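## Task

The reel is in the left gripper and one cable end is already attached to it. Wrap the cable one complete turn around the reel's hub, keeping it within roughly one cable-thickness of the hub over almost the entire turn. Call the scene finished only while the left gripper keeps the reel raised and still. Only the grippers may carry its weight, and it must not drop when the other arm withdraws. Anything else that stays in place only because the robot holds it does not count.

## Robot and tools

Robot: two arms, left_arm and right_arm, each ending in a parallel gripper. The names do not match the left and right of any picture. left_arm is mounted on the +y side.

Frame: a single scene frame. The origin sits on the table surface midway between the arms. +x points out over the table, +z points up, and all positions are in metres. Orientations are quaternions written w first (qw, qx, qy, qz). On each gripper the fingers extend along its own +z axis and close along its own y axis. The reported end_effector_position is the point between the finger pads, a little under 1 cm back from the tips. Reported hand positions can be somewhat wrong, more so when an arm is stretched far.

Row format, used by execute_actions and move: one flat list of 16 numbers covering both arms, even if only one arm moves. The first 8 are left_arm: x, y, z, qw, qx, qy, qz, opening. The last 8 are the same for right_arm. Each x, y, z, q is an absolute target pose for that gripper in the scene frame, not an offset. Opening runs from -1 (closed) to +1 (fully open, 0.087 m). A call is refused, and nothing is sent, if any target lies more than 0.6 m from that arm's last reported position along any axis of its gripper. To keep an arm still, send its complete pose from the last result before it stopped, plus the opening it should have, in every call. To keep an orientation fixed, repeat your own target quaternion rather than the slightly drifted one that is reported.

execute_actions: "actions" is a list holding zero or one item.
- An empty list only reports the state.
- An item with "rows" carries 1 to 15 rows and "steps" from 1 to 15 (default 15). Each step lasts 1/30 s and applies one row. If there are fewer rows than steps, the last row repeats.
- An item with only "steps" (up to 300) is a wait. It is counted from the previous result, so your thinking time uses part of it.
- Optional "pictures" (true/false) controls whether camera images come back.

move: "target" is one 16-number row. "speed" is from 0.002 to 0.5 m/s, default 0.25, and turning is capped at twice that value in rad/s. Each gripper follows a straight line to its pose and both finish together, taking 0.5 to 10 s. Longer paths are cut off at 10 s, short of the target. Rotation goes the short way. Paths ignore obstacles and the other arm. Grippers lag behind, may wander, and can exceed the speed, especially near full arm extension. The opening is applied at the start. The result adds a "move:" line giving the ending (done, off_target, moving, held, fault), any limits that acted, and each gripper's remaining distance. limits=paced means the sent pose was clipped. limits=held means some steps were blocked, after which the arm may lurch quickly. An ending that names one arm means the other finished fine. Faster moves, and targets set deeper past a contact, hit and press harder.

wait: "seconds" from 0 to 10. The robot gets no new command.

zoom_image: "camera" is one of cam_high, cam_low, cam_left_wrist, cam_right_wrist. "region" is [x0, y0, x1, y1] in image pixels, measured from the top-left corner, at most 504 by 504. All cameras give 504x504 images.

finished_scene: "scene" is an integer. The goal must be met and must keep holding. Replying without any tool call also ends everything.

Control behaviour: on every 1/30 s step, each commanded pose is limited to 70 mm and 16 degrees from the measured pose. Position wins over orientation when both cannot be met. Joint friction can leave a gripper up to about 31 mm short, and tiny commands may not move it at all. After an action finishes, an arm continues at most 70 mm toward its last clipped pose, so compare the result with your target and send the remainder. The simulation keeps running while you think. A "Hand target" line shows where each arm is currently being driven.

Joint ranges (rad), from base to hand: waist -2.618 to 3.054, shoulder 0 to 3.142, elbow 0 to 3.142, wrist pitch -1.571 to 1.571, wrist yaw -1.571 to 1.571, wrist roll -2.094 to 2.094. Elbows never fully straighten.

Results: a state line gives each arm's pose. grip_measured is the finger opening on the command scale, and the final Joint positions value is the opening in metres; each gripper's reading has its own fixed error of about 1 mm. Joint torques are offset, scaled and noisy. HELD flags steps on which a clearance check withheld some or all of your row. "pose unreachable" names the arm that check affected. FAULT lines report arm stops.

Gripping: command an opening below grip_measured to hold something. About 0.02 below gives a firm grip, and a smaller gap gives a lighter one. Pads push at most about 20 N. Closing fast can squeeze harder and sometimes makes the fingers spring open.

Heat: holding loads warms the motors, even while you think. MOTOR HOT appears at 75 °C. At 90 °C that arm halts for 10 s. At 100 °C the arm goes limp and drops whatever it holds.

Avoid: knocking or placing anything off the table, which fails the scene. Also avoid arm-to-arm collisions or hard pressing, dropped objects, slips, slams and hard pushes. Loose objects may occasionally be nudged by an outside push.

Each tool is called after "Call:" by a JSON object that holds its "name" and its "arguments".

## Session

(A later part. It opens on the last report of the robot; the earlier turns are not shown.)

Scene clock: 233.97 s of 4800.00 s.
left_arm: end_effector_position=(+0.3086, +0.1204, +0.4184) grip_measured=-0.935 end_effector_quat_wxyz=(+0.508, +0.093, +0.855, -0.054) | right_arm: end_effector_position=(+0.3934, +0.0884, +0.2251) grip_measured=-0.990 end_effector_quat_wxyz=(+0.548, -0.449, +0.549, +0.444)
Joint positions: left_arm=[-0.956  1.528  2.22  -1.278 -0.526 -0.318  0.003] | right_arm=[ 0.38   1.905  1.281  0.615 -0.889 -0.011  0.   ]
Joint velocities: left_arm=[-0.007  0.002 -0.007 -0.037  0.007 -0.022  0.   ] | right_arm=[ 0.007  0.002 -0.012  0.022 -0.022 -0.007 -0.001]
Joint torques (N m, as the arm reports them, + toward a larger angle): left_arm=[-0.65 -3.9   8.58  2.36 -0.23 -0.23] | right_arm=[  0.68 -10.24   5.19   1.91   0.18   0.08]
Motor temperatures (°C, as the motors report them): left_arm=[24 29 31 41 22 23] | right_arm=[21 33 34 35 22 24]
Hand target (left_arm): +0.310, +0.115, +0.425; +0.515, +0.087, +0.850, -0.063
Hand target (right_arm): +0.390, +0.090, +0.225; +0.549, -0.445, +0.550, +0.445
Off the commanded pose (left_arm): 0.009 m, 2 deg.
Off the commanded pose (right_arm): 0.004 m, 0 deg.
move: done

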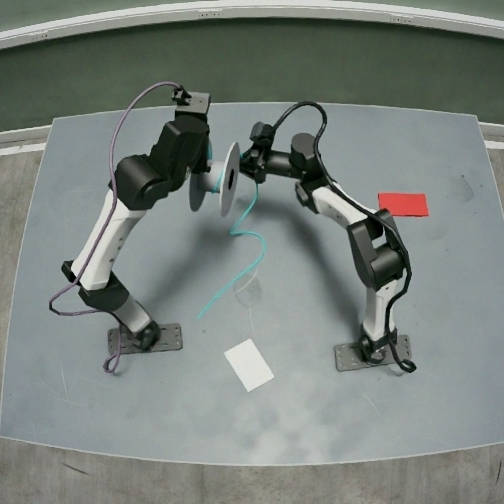

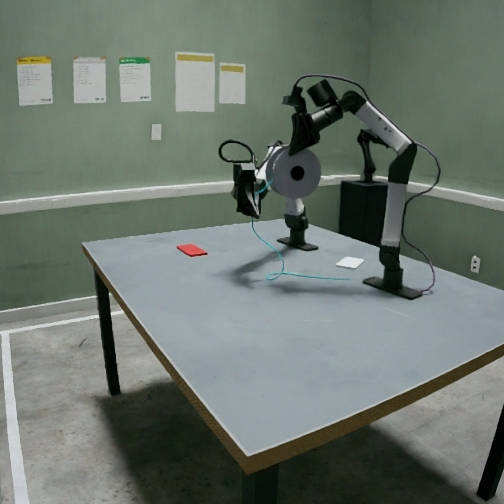

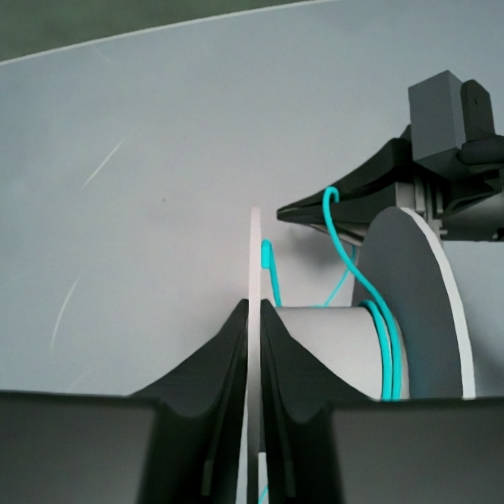

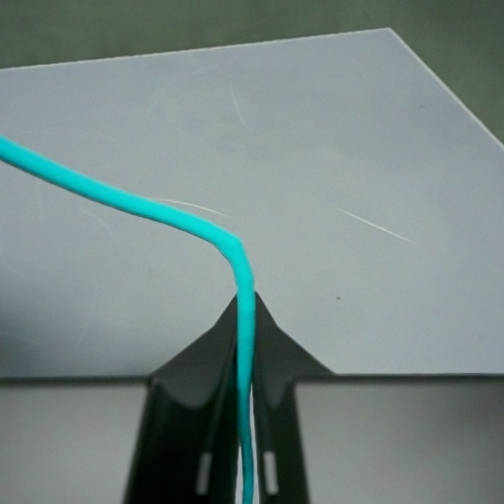

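Call:
{"name": "move", "arguments": {"target": [0.31,0.115,0.425,0.515,0.087,0.85,-0.063,-1,0.38,0.062,0.215,0.549,-0.445,0.549,0.445,-0.88], "speed": 0.03}}

Call:
{"name": "move", "arguments": {"target": [0.31,0.115,0.425,0.515,0.087,0.85,-0.063,-1,0.375,0.075,0.175,0.549,-0.445,0.549,0.445,-0.98], "speed": 0.02}}

Scene clock: 238.43 s of 4800.00 s.
left_arm: end_effector_position=(+0.3074, +0.1216, +0.4166) grip_measured=-0.935 end_effector_quat_wxyz=(+0.505, +0.095, +0.857, -0.051) | right_arm: end_effector_position=(+0.3833, +0.0677, +0.2080) grip_measured=-0.880 end_effector_quat_wxyz=(+0.543, -0.446, +0.556, +0.445)
Joint positions: left_arm=[-0.956  1.528  2.22  -1.288 -0.526 -0.318  0.003] | right_arm=[ 0.347  1.864  1.164  0.675 -0.918 -0.01   0.005]
Joint velocities: left_arm=[-0.002  0.017  0.012  0.051  0.007  0.022 -0.001] | right_arm=[-0.012 -0.007 -0.007  0.095 -0.007  0.022  0.001]
Joint torques (N m, as the arm reports them, + toward a larger angle): left_arm=[-0.65 -4.02  8.31  2.42 -0.23 -0.24] | right_arm=[ -0.5  -10.83   5.04   1.89  -0.02   0.11]
Motor temperatures (°C, as the motors report them): left_arm=[24 29 31 41 22 23] | right_arm=[21 34 34 35 22 24]
Hand target (left_arm): +0.310, +0.115, +0.425; +0.515, +0.087, +0.850, -0.063
Hand target (right_arm): +0.380, +0.062, +0.215; +0.549, -0.445, +0.549, +0.445
Off the commanded pose (left_arm): 0.011 m, 2 deg.
Off the commanded pose (right_arm): 0.010 m, 1 deg.
move: off_target (left_arm)

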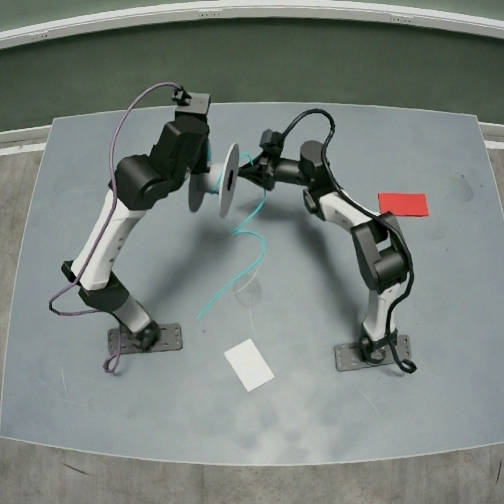

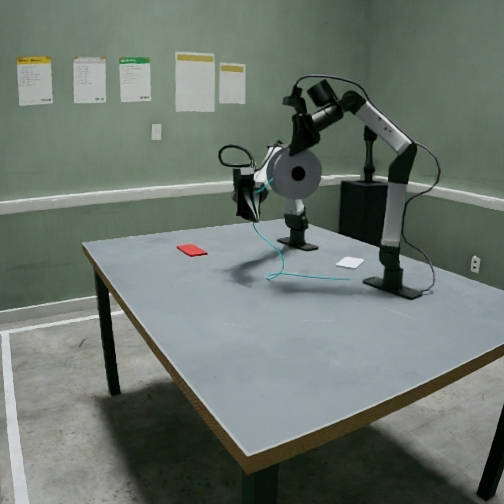

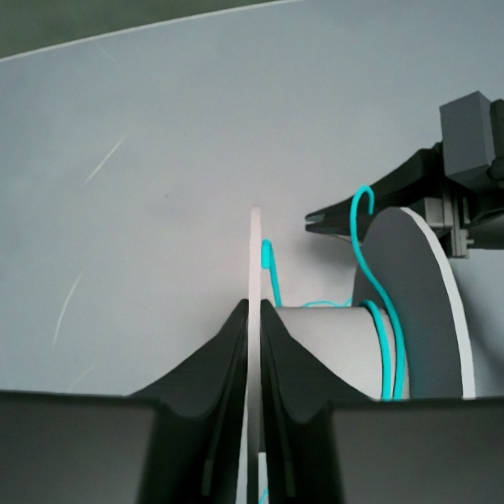

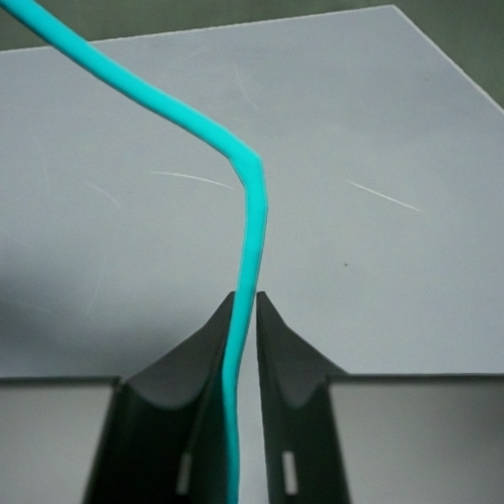

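Scene clock: 240.43 s of 4800.00 s.
left_arm: end_effector_position=(+0.3067, +0.1224, +0.4155) grip_measured=-0.935 end_effector_quat_wxyz=(+0.503, +0.096, +0.858, -0.049) | right_arm: end_effector_position=(+0.3782, +0.0717, +0.1852) grip_measured=-0.980 end_effector_quat_wxyz=(+0.554, -0.449, +0.544, +0.442)
Joint positions: left_arm=[-0.956  1.528  2.22  -1.295 -0.526 -0.318  0.003] | right_arm=[ 0.361  1.905  1.088  0.826 -0.904 -0.01   0.001]
Joint velocities: left_arm=[-0.012 -0.002 -0.027 -0.007 -0.066  0.007  0.   ] | right_arm=[-0.022  0.022  0.007 -0.037 -0.007  0.007 -0.   ]
Joint torques (N m, as the arm reports them, + toward a larger angle): left_arm=[-0.66 -4.05  8.32  2.49 -0.24 -0.24] | right_arm=[ 1.07 -8.31  4.76  1.85  0.14  0.06]
Motor temperatures (°C, as the motors report them): left_arm=[24 29 31 41 22 23] | right_arm=[21 34 34 35 22 24]
Hand target (left_arm): +0.310, +0.115, +0.425; +0.515, +0.087, +0.850, -0.063
Hand target (right_arm): +0.374, +0.074, +0.175; +0.549, -0.446, +0.550, +0.445
Off the commanded pose (left_arm): 0.012 m, 3 deg.
Off the commanded pose (right_arm): 0.011 m, 1 deg.
move: off_target (left_arm, right_arm)

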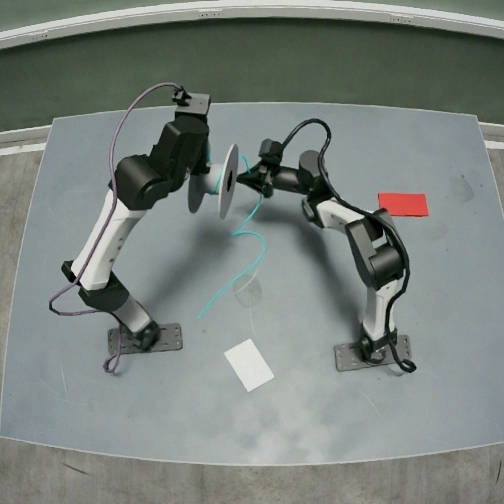

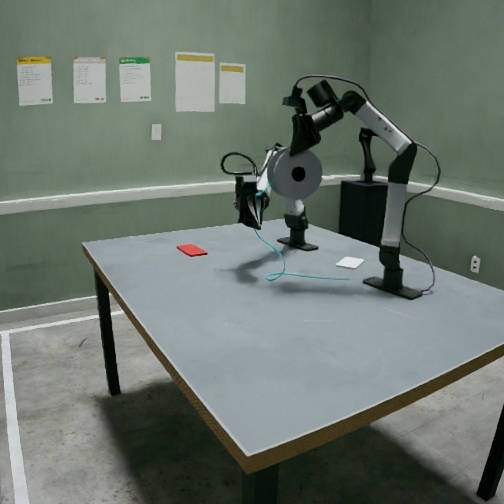

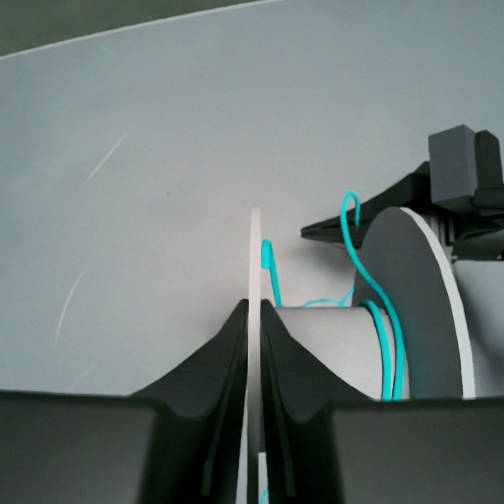

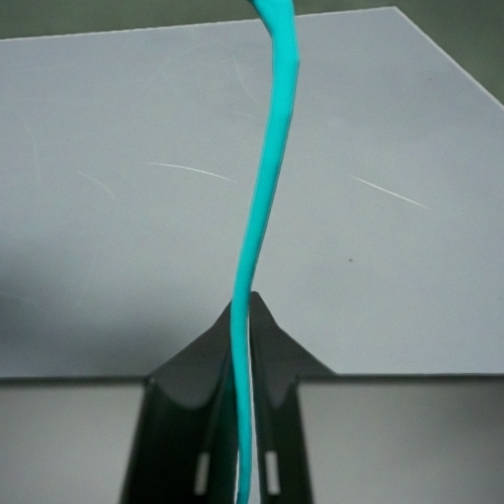

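Call:
{"name": "move", "arguments": {"target": [0.31,0.115,0.425,0.515,0.087,0.85,-0.063,-1,0.35,0.04,0.18,0.549,-0.445,0.549,0.445,0], "speed": 0.04}}

Call:
{"name": "move", "arguments": {"target": [0.31,0.115,0.425,0.515,0.087,0.85,-0.063,-1,0.35,0.04,0.18,0.549,-0.445,0.549,0.445,-0.97]}}

Scene clock: 245.10 s of 4800.00 s.
left_arm: end_effector_position=(+0.3063, +0.1228, +0.4149) grip_measured=-0.935 end_effector_quat_wxyz=(+0.501, +0.097, +0.858, -0.048) | right_arm: end_effector_position=(+0.3537, +0.0453, +0.1749) grip_measured=+0.000 end_effector_quat_wxyz=(+0.544, -0.446, +0.555, +0.444)
Joint positions: left_arm=[-0.956  1.528  2.22  -1.298 -0.526 -0.318  0.003] | right_arm=[ 0.326  1.811  0.935  0.854 -0.938 -0.01   0.044]
Joint velocities: left_arm=[ 0.007  0.002 -0.022 -0.007  0.022 -0.007  0.   ] | right_arm=[-0.012  0.012 -0.007  0.066  0.051 -0.037  0.001]
Joint torques (N m, as the arm reports them, + toward a larger angle): left_arm=[-0.67 -4.05  8.29  2.54 -0.24 -0.24] | right_arm=[-0.56 -9.78  4.46  1.94 -0.08  0.13]
Motor temperatures (°C, as the motors report them): left_arm=[24 29 31 41 22 23] | right_arm=[21 34 34 35 22 24]
Hand target (left_arm): +0.310, +0.115, +0.425; +0.515, +0.087, +0.850, -0.063
Hand target (right_arm): +0.350, +0.040, +0.181; +0.549, -0.445, +0.549, +0.445
Off the commanded pose (left_arm): 0.013 m, 3 deg.
Off the commanded pose (right_arm): 0.008 m, 1 deg.
move: off_target (left_arm)

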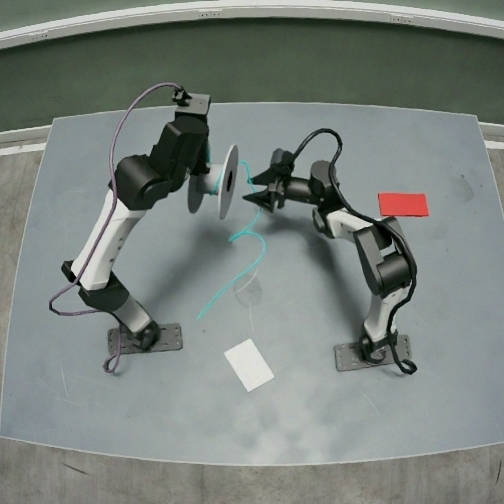

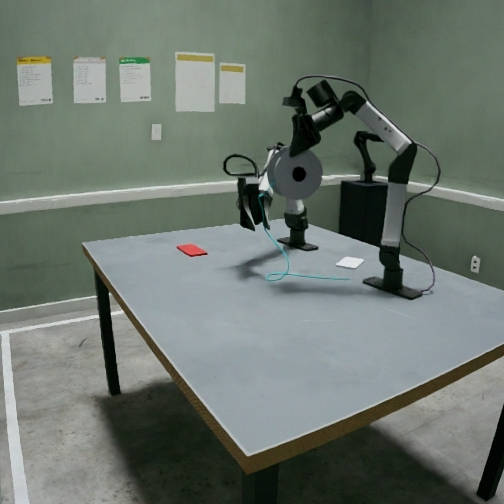

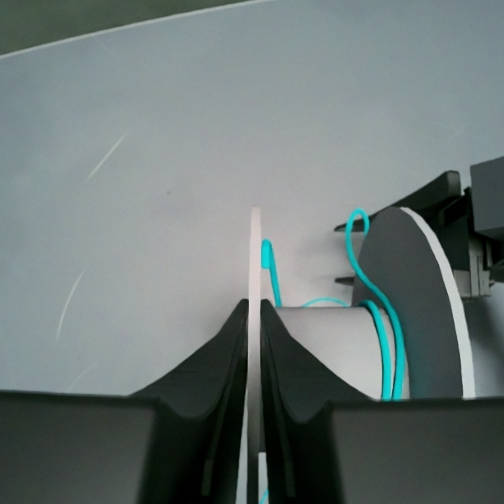

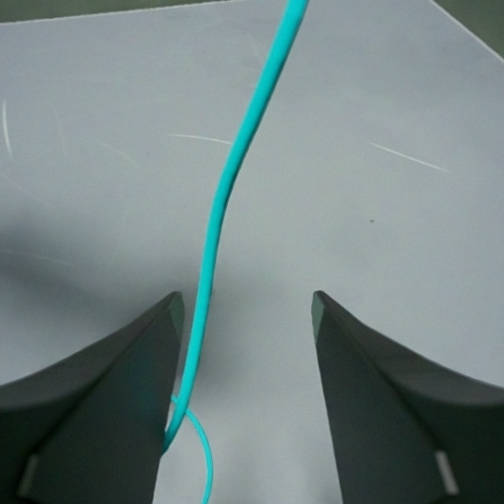

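Scene clock: 245.80 s of 4800.00 s.
left_arm: end_effector_position=(+0.3063, +0.1228, +0.4149) grip_measured=-0.935 end_effector_quat_wxyz=(+0.501, +0.097, +0.858, -0.048) | right_arm: end_effector_position=(+0.3537, +0.0453, +0.1751) grip_measured=-0.970 end_effector_quat_wxyz=(+0.545, -0.446, +0.554, +0.444)
Joint positions: left_arm=[-0.956  1.528  2.22  -1.298 -0.526 -0.318  0.003] | right_arm=[ 0.326  1.811  0.935  0.855 -0.939 -0.01   0.001]
Joint velocities: left_arm=[-0.007 -0.012  0.002  0.022 -0.022 -0.051 -0.001] | right_arm=[-0.017 -0.002 -0.017  0.007  0.037  0.081  0.002]
Joint torques (N m, as the arm reports them, + toward a larger angle): left_arm=[-0.66 -4.07  8.29  2.53 -0.24 -0.24] | right_arm=[-0.55 -9.72  4.45  1.94 -0.04  0.06]
Motor temperatures (°C, as the motors report them): left_arm=[24 29 31 41 22 23] | right_arm=[21 34 34 35 22 24]
Hand target (left_arm): +0.310, +0.115, +0.425; +0.515, +0.087, +0.850, -0.063
Hand target (right_arm): +0.350, +0.040, +0.180; +0.549, -0.445, +0.549, +0.445
Off the commanded pose (left_arm): 0.013 m, 3 deg.
Off the commanded pose (right_arm): 0.008 m, 1 deg.
move: off_target (left_arm)

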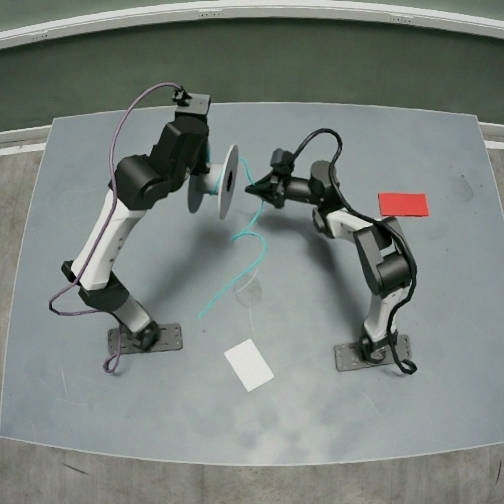

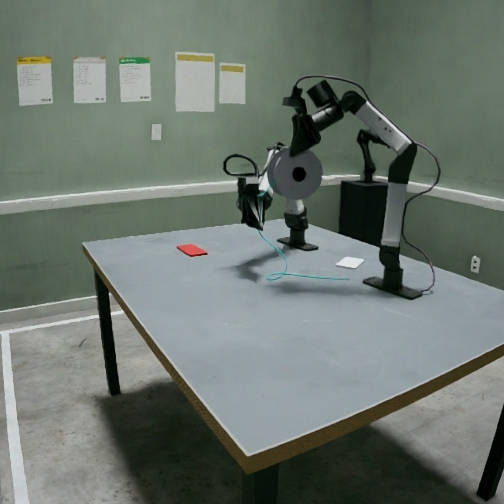

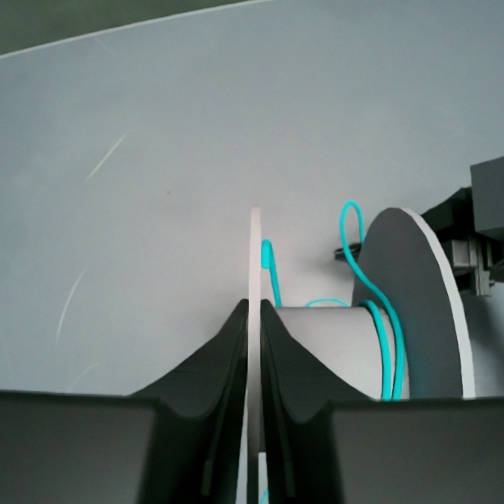

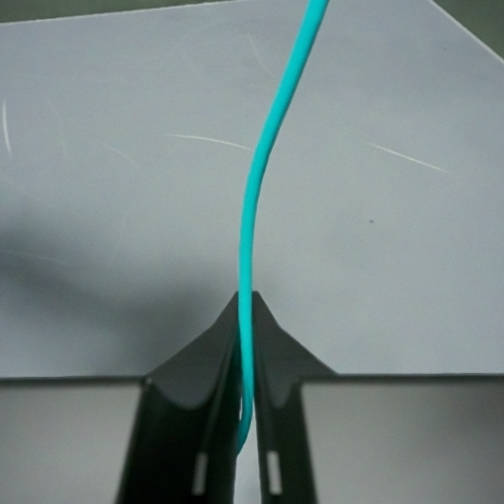

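Call:
{"name": "move", "arguments": {"target": [0.31,0.115,0.425,0.515,0.087,0.85,-0.063,-1,0.31,0.075,0.115,0.549,-0.445,0.549,0.445,-1], "speed": 0.04}}

Scene clock: 251.53 s of 4800.00 s.
left_arm: end_effector_position=(+0.3055, +0.1237, +0.4137) grip_measured=-0.935 end_effector_quat_wxyz=(+0.499, +0.098, +0.860, -0.046) | right_arm: end_effector_position=(+0.3152, +0.0746, +0.1344) grip_measured=-0.998 end_effector_quat_wxyz=(+0.566, -0.451, +0.531, +0.441)
Joint positions: left_arm=[-0.956  1.528  2.22  -1.305 -0.526 -0.318  0.003] | right_arm=[ 0.451  1.897  0.766  1.175 -0.817 -0.01   0.   ]
Joint velocities: left_arm=[-0.002 -0.007  0.002 -0.007 -0.051 -0.037 -0.   ] | right_arm=[ 0.002 -0.002  0.007  0.037  0.051  0.037  0.001]
Joint torques (N m, as the arm reports them, + toward a larger angle): left_arm=[-0.69 -4.1   8.3   2.61 -0.25 -0.23] | right_arm=[ 0.94 -6.89  3.07  1.67  0.15  0.03]
Motor temperatures (°C, as the motors report them): left_arm=[24 28 31 41 22 23] | right_arm=[21 35 34 35 22 24]
Hand target (left_arm): +0.309, +0.115, +0.425; +0.515, +0.087, +0.850, -0.063
Hand target (right_arm): +0.309, +0.074, +0.116; +0.549, -0.446, +0.550, +0.444
Off the commanded pose (left_arm): 0.015 m, 3 deg.
Off the commanded pose (right_arm): 0.020 m, 3 deg.
move: off_target (left_arm, right_arm)

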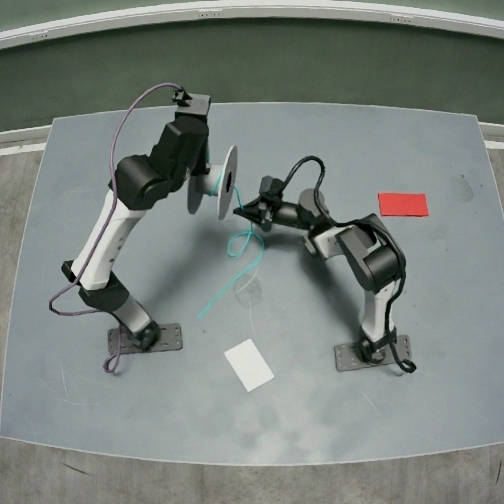

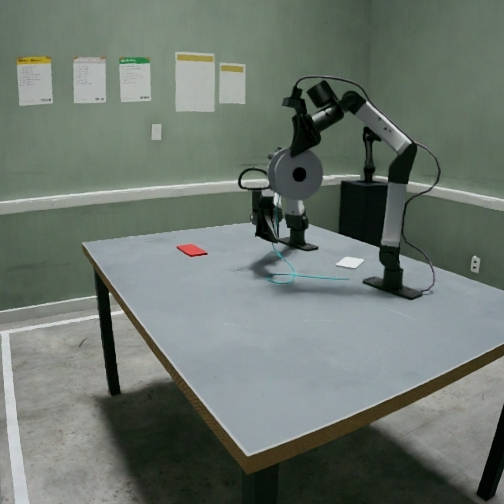

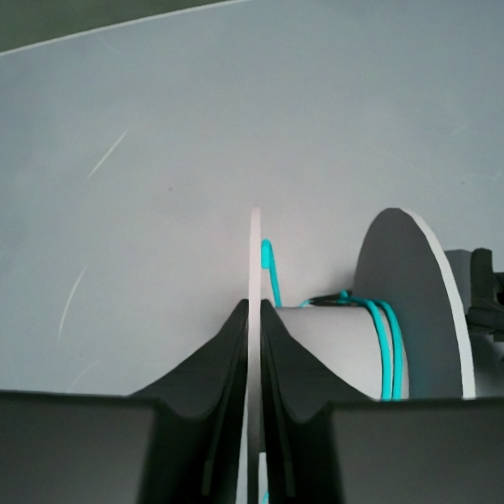

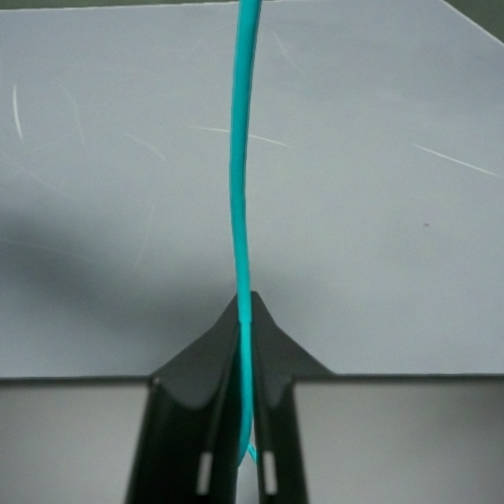

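A little more, then release, raise.

Call:
{"name": "move", "arguments": {"target": [0.31,0.115,0.425,0.515,0.087,0.85,-0.063,-1,0.31,0.075,0.10,0.549,-0.445,0.549,0.445,-1], "speed": 0.02}}

Call:
{"name": "move", "arguments": {"target": [0.31,0.115,0.45,0.515,0.087,0.85,-0.063,-1,0.28,-0.06,0.14,0.549,-0.445,0.549,0.445,0.3], "speed": 0.1}}

Call:
{"name": "zoom_image", "arguments": {"camera": "cam_high", "region": [160,120,270,230]}}

Scene clock: 256.03 s of 4800.00 s.
left_arm: end_effector_position=(+0.3060, +0.1232, +0.4086) grip_measured=-0.935 end_effector_quat_wxyz=(+0.492, +0.102, +0.864, -0.039) | right_arm: end_effector_position=(+0.3185, +0.0763, +0.1270) grip_measured=-0.998 end_effector_quat_wxyz=(+0.577, -0.451, +0.520, +0.439)
Joint positions: left_arm=[-0.956  1.538  2.22  -1.318 -0.526 -0.318  0.003] | right_arm=[ 0.451  1.953  0.766  1.262 -0.816 -0.01   0.   ]
Joint velocities: left_arm=[-0.002 -0.002 -0.002 -0.022  0.037 -0.066 -0.   ] | right_arm=[ 0.007  0.007  0.002 -0.007  0.007 -0.007  0.   ]
Joint torques (N m, as the arm reports them, + toward a larger angle): left_arm=[-0.68 -5.13  8.39  2.74 -0.25 -0.24] | right_arm=[ 0.98 -6.6   2.48  1.55  0.21  0.06]
Motor temperatures (°C, as the motors report them): left_arm=[24 28 32 41 22 23] | right_arm=[21 34 33 35 22 24]
Hand target (left_arm): +0.309, +0.116, +0.425; +0.515, +0.087, +0.850, -0.063
Hand target (right_arm): +0.309, +0.074, +0.101; +0.549, -0.446, +0.549, +0.445
Off the commanded pose (left_arm): 0.019 m, 4 deg.
Off the commanded pose (right_arm): 0.028 m, 5 deg.
move: off_target (left_arm, right_arm)

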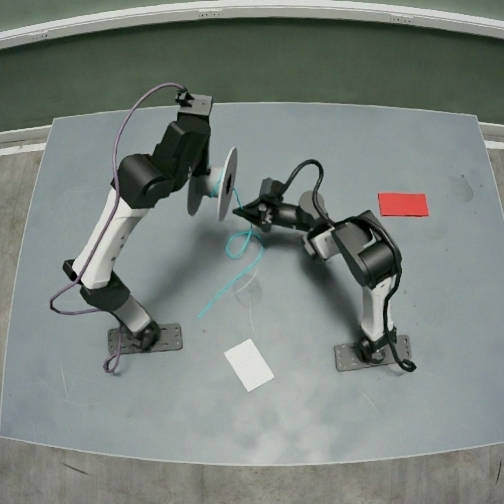

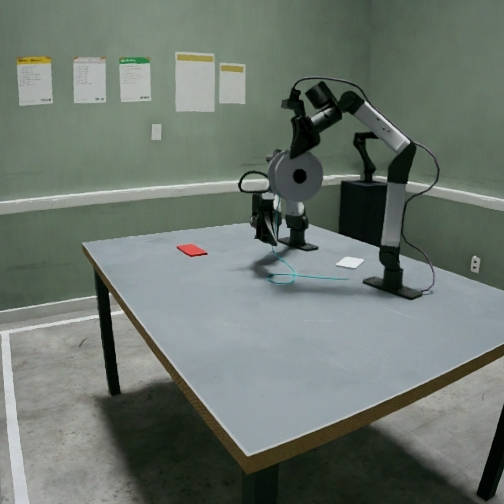

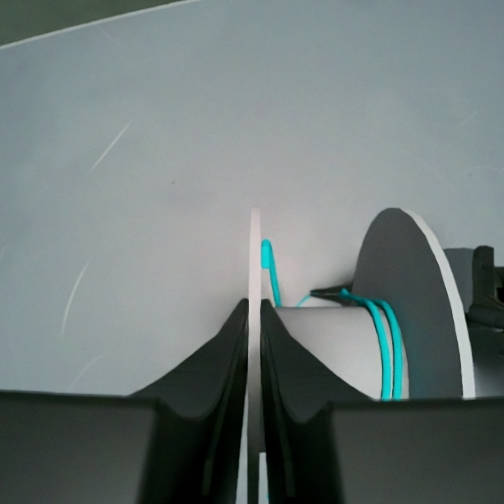

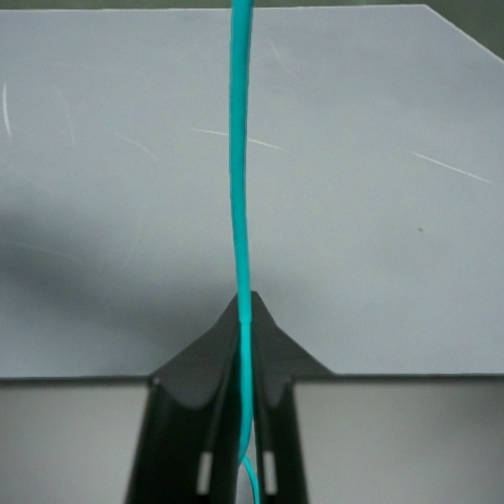

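Scene clock: 258.00 s of 4800.00 s.
left_arm: end_effector_position=(+0.3093, +0.1196, +0.4437) grip_measured=-0.935 end_effector_quat_wxyz=(+0.507, +0.094, +0.855, -0.053) | right_arm: end_effector_position=(+0.2876, -0.0563, +0.1425) grip_measured=+0.300 end_effector_quat_wxyz=(+0.553, -0.444, +0.546, +0.445)
Joint positions: left_arm=[-0.956  1.723  2.642 -1.508 -0.526 -0.318  0.003] | right_arm=[ 0.075  1.618  0.486  1.155 -1.188  0.016  0.057]
Joint velocities: left_arm=[ 0.007 -0.002  0.007 -0.066 -0.007  0.007  0.001] | right_arm=[-0.002  0.007  0.002  0.037 -0.007  0.007 -0.   ]
Joint torques (N m, as the arm reports them, + toward a larger angle): left_arm=[-0.69 -4.83  7.09  2.31 -0.24 -0.22] | right_arm=[-0.62 -7.12  3.39  1.54 -0.01  0.04]
Motor temperatures (°C, as the motors report them): left_arm=[24 28 32 41 22 23] | right_arm=[21 34 33 35 22 24]
Hand target (left_arm): +0.310, +0.115, +0.450; +0.516, +0.087, +0.850, -0.063
Hand target (right_arm): +0.281, -0.060, +0.142; +0.550, -0.442, +0.549, +0.448
Off the commanded pose (left_arm): 0.008 m, 2 deg.
Off the commanded pose (right_arm): 0.009 m, 1 deg.
move: done

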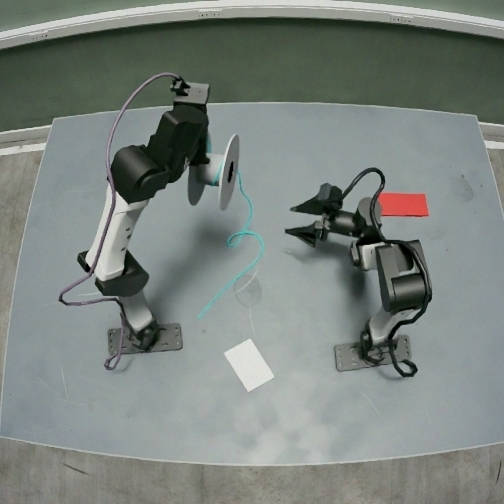

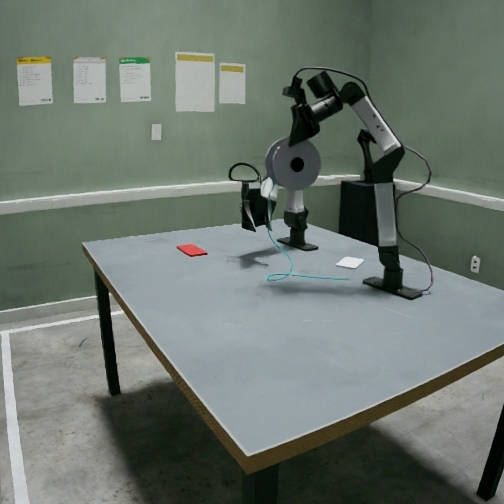

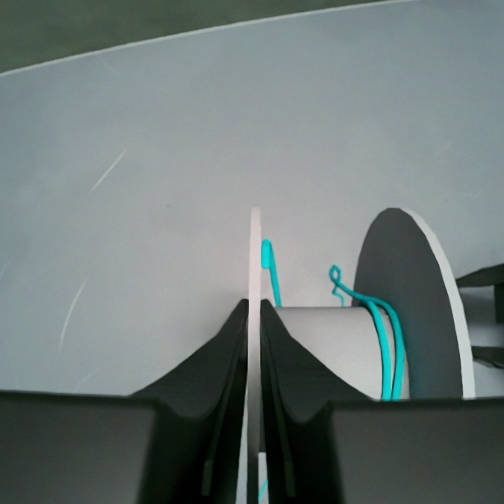

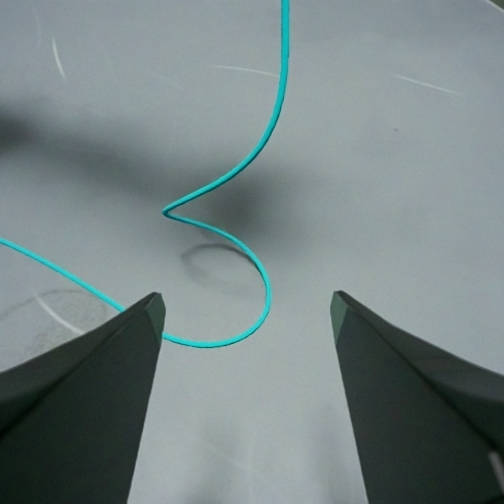

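Region (160, 120, 270, 230) of cam_high's 504x504 image, scaled by 4.582, with more detail than that image has.

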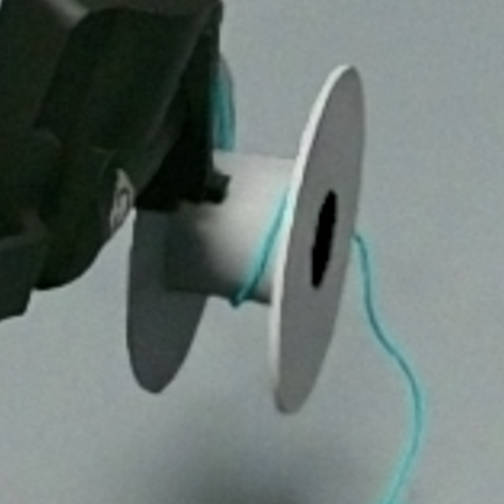

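Call:
{"name": "finished_scene", "arguments": {"scene": 1}}

The scene is finished: the task was done.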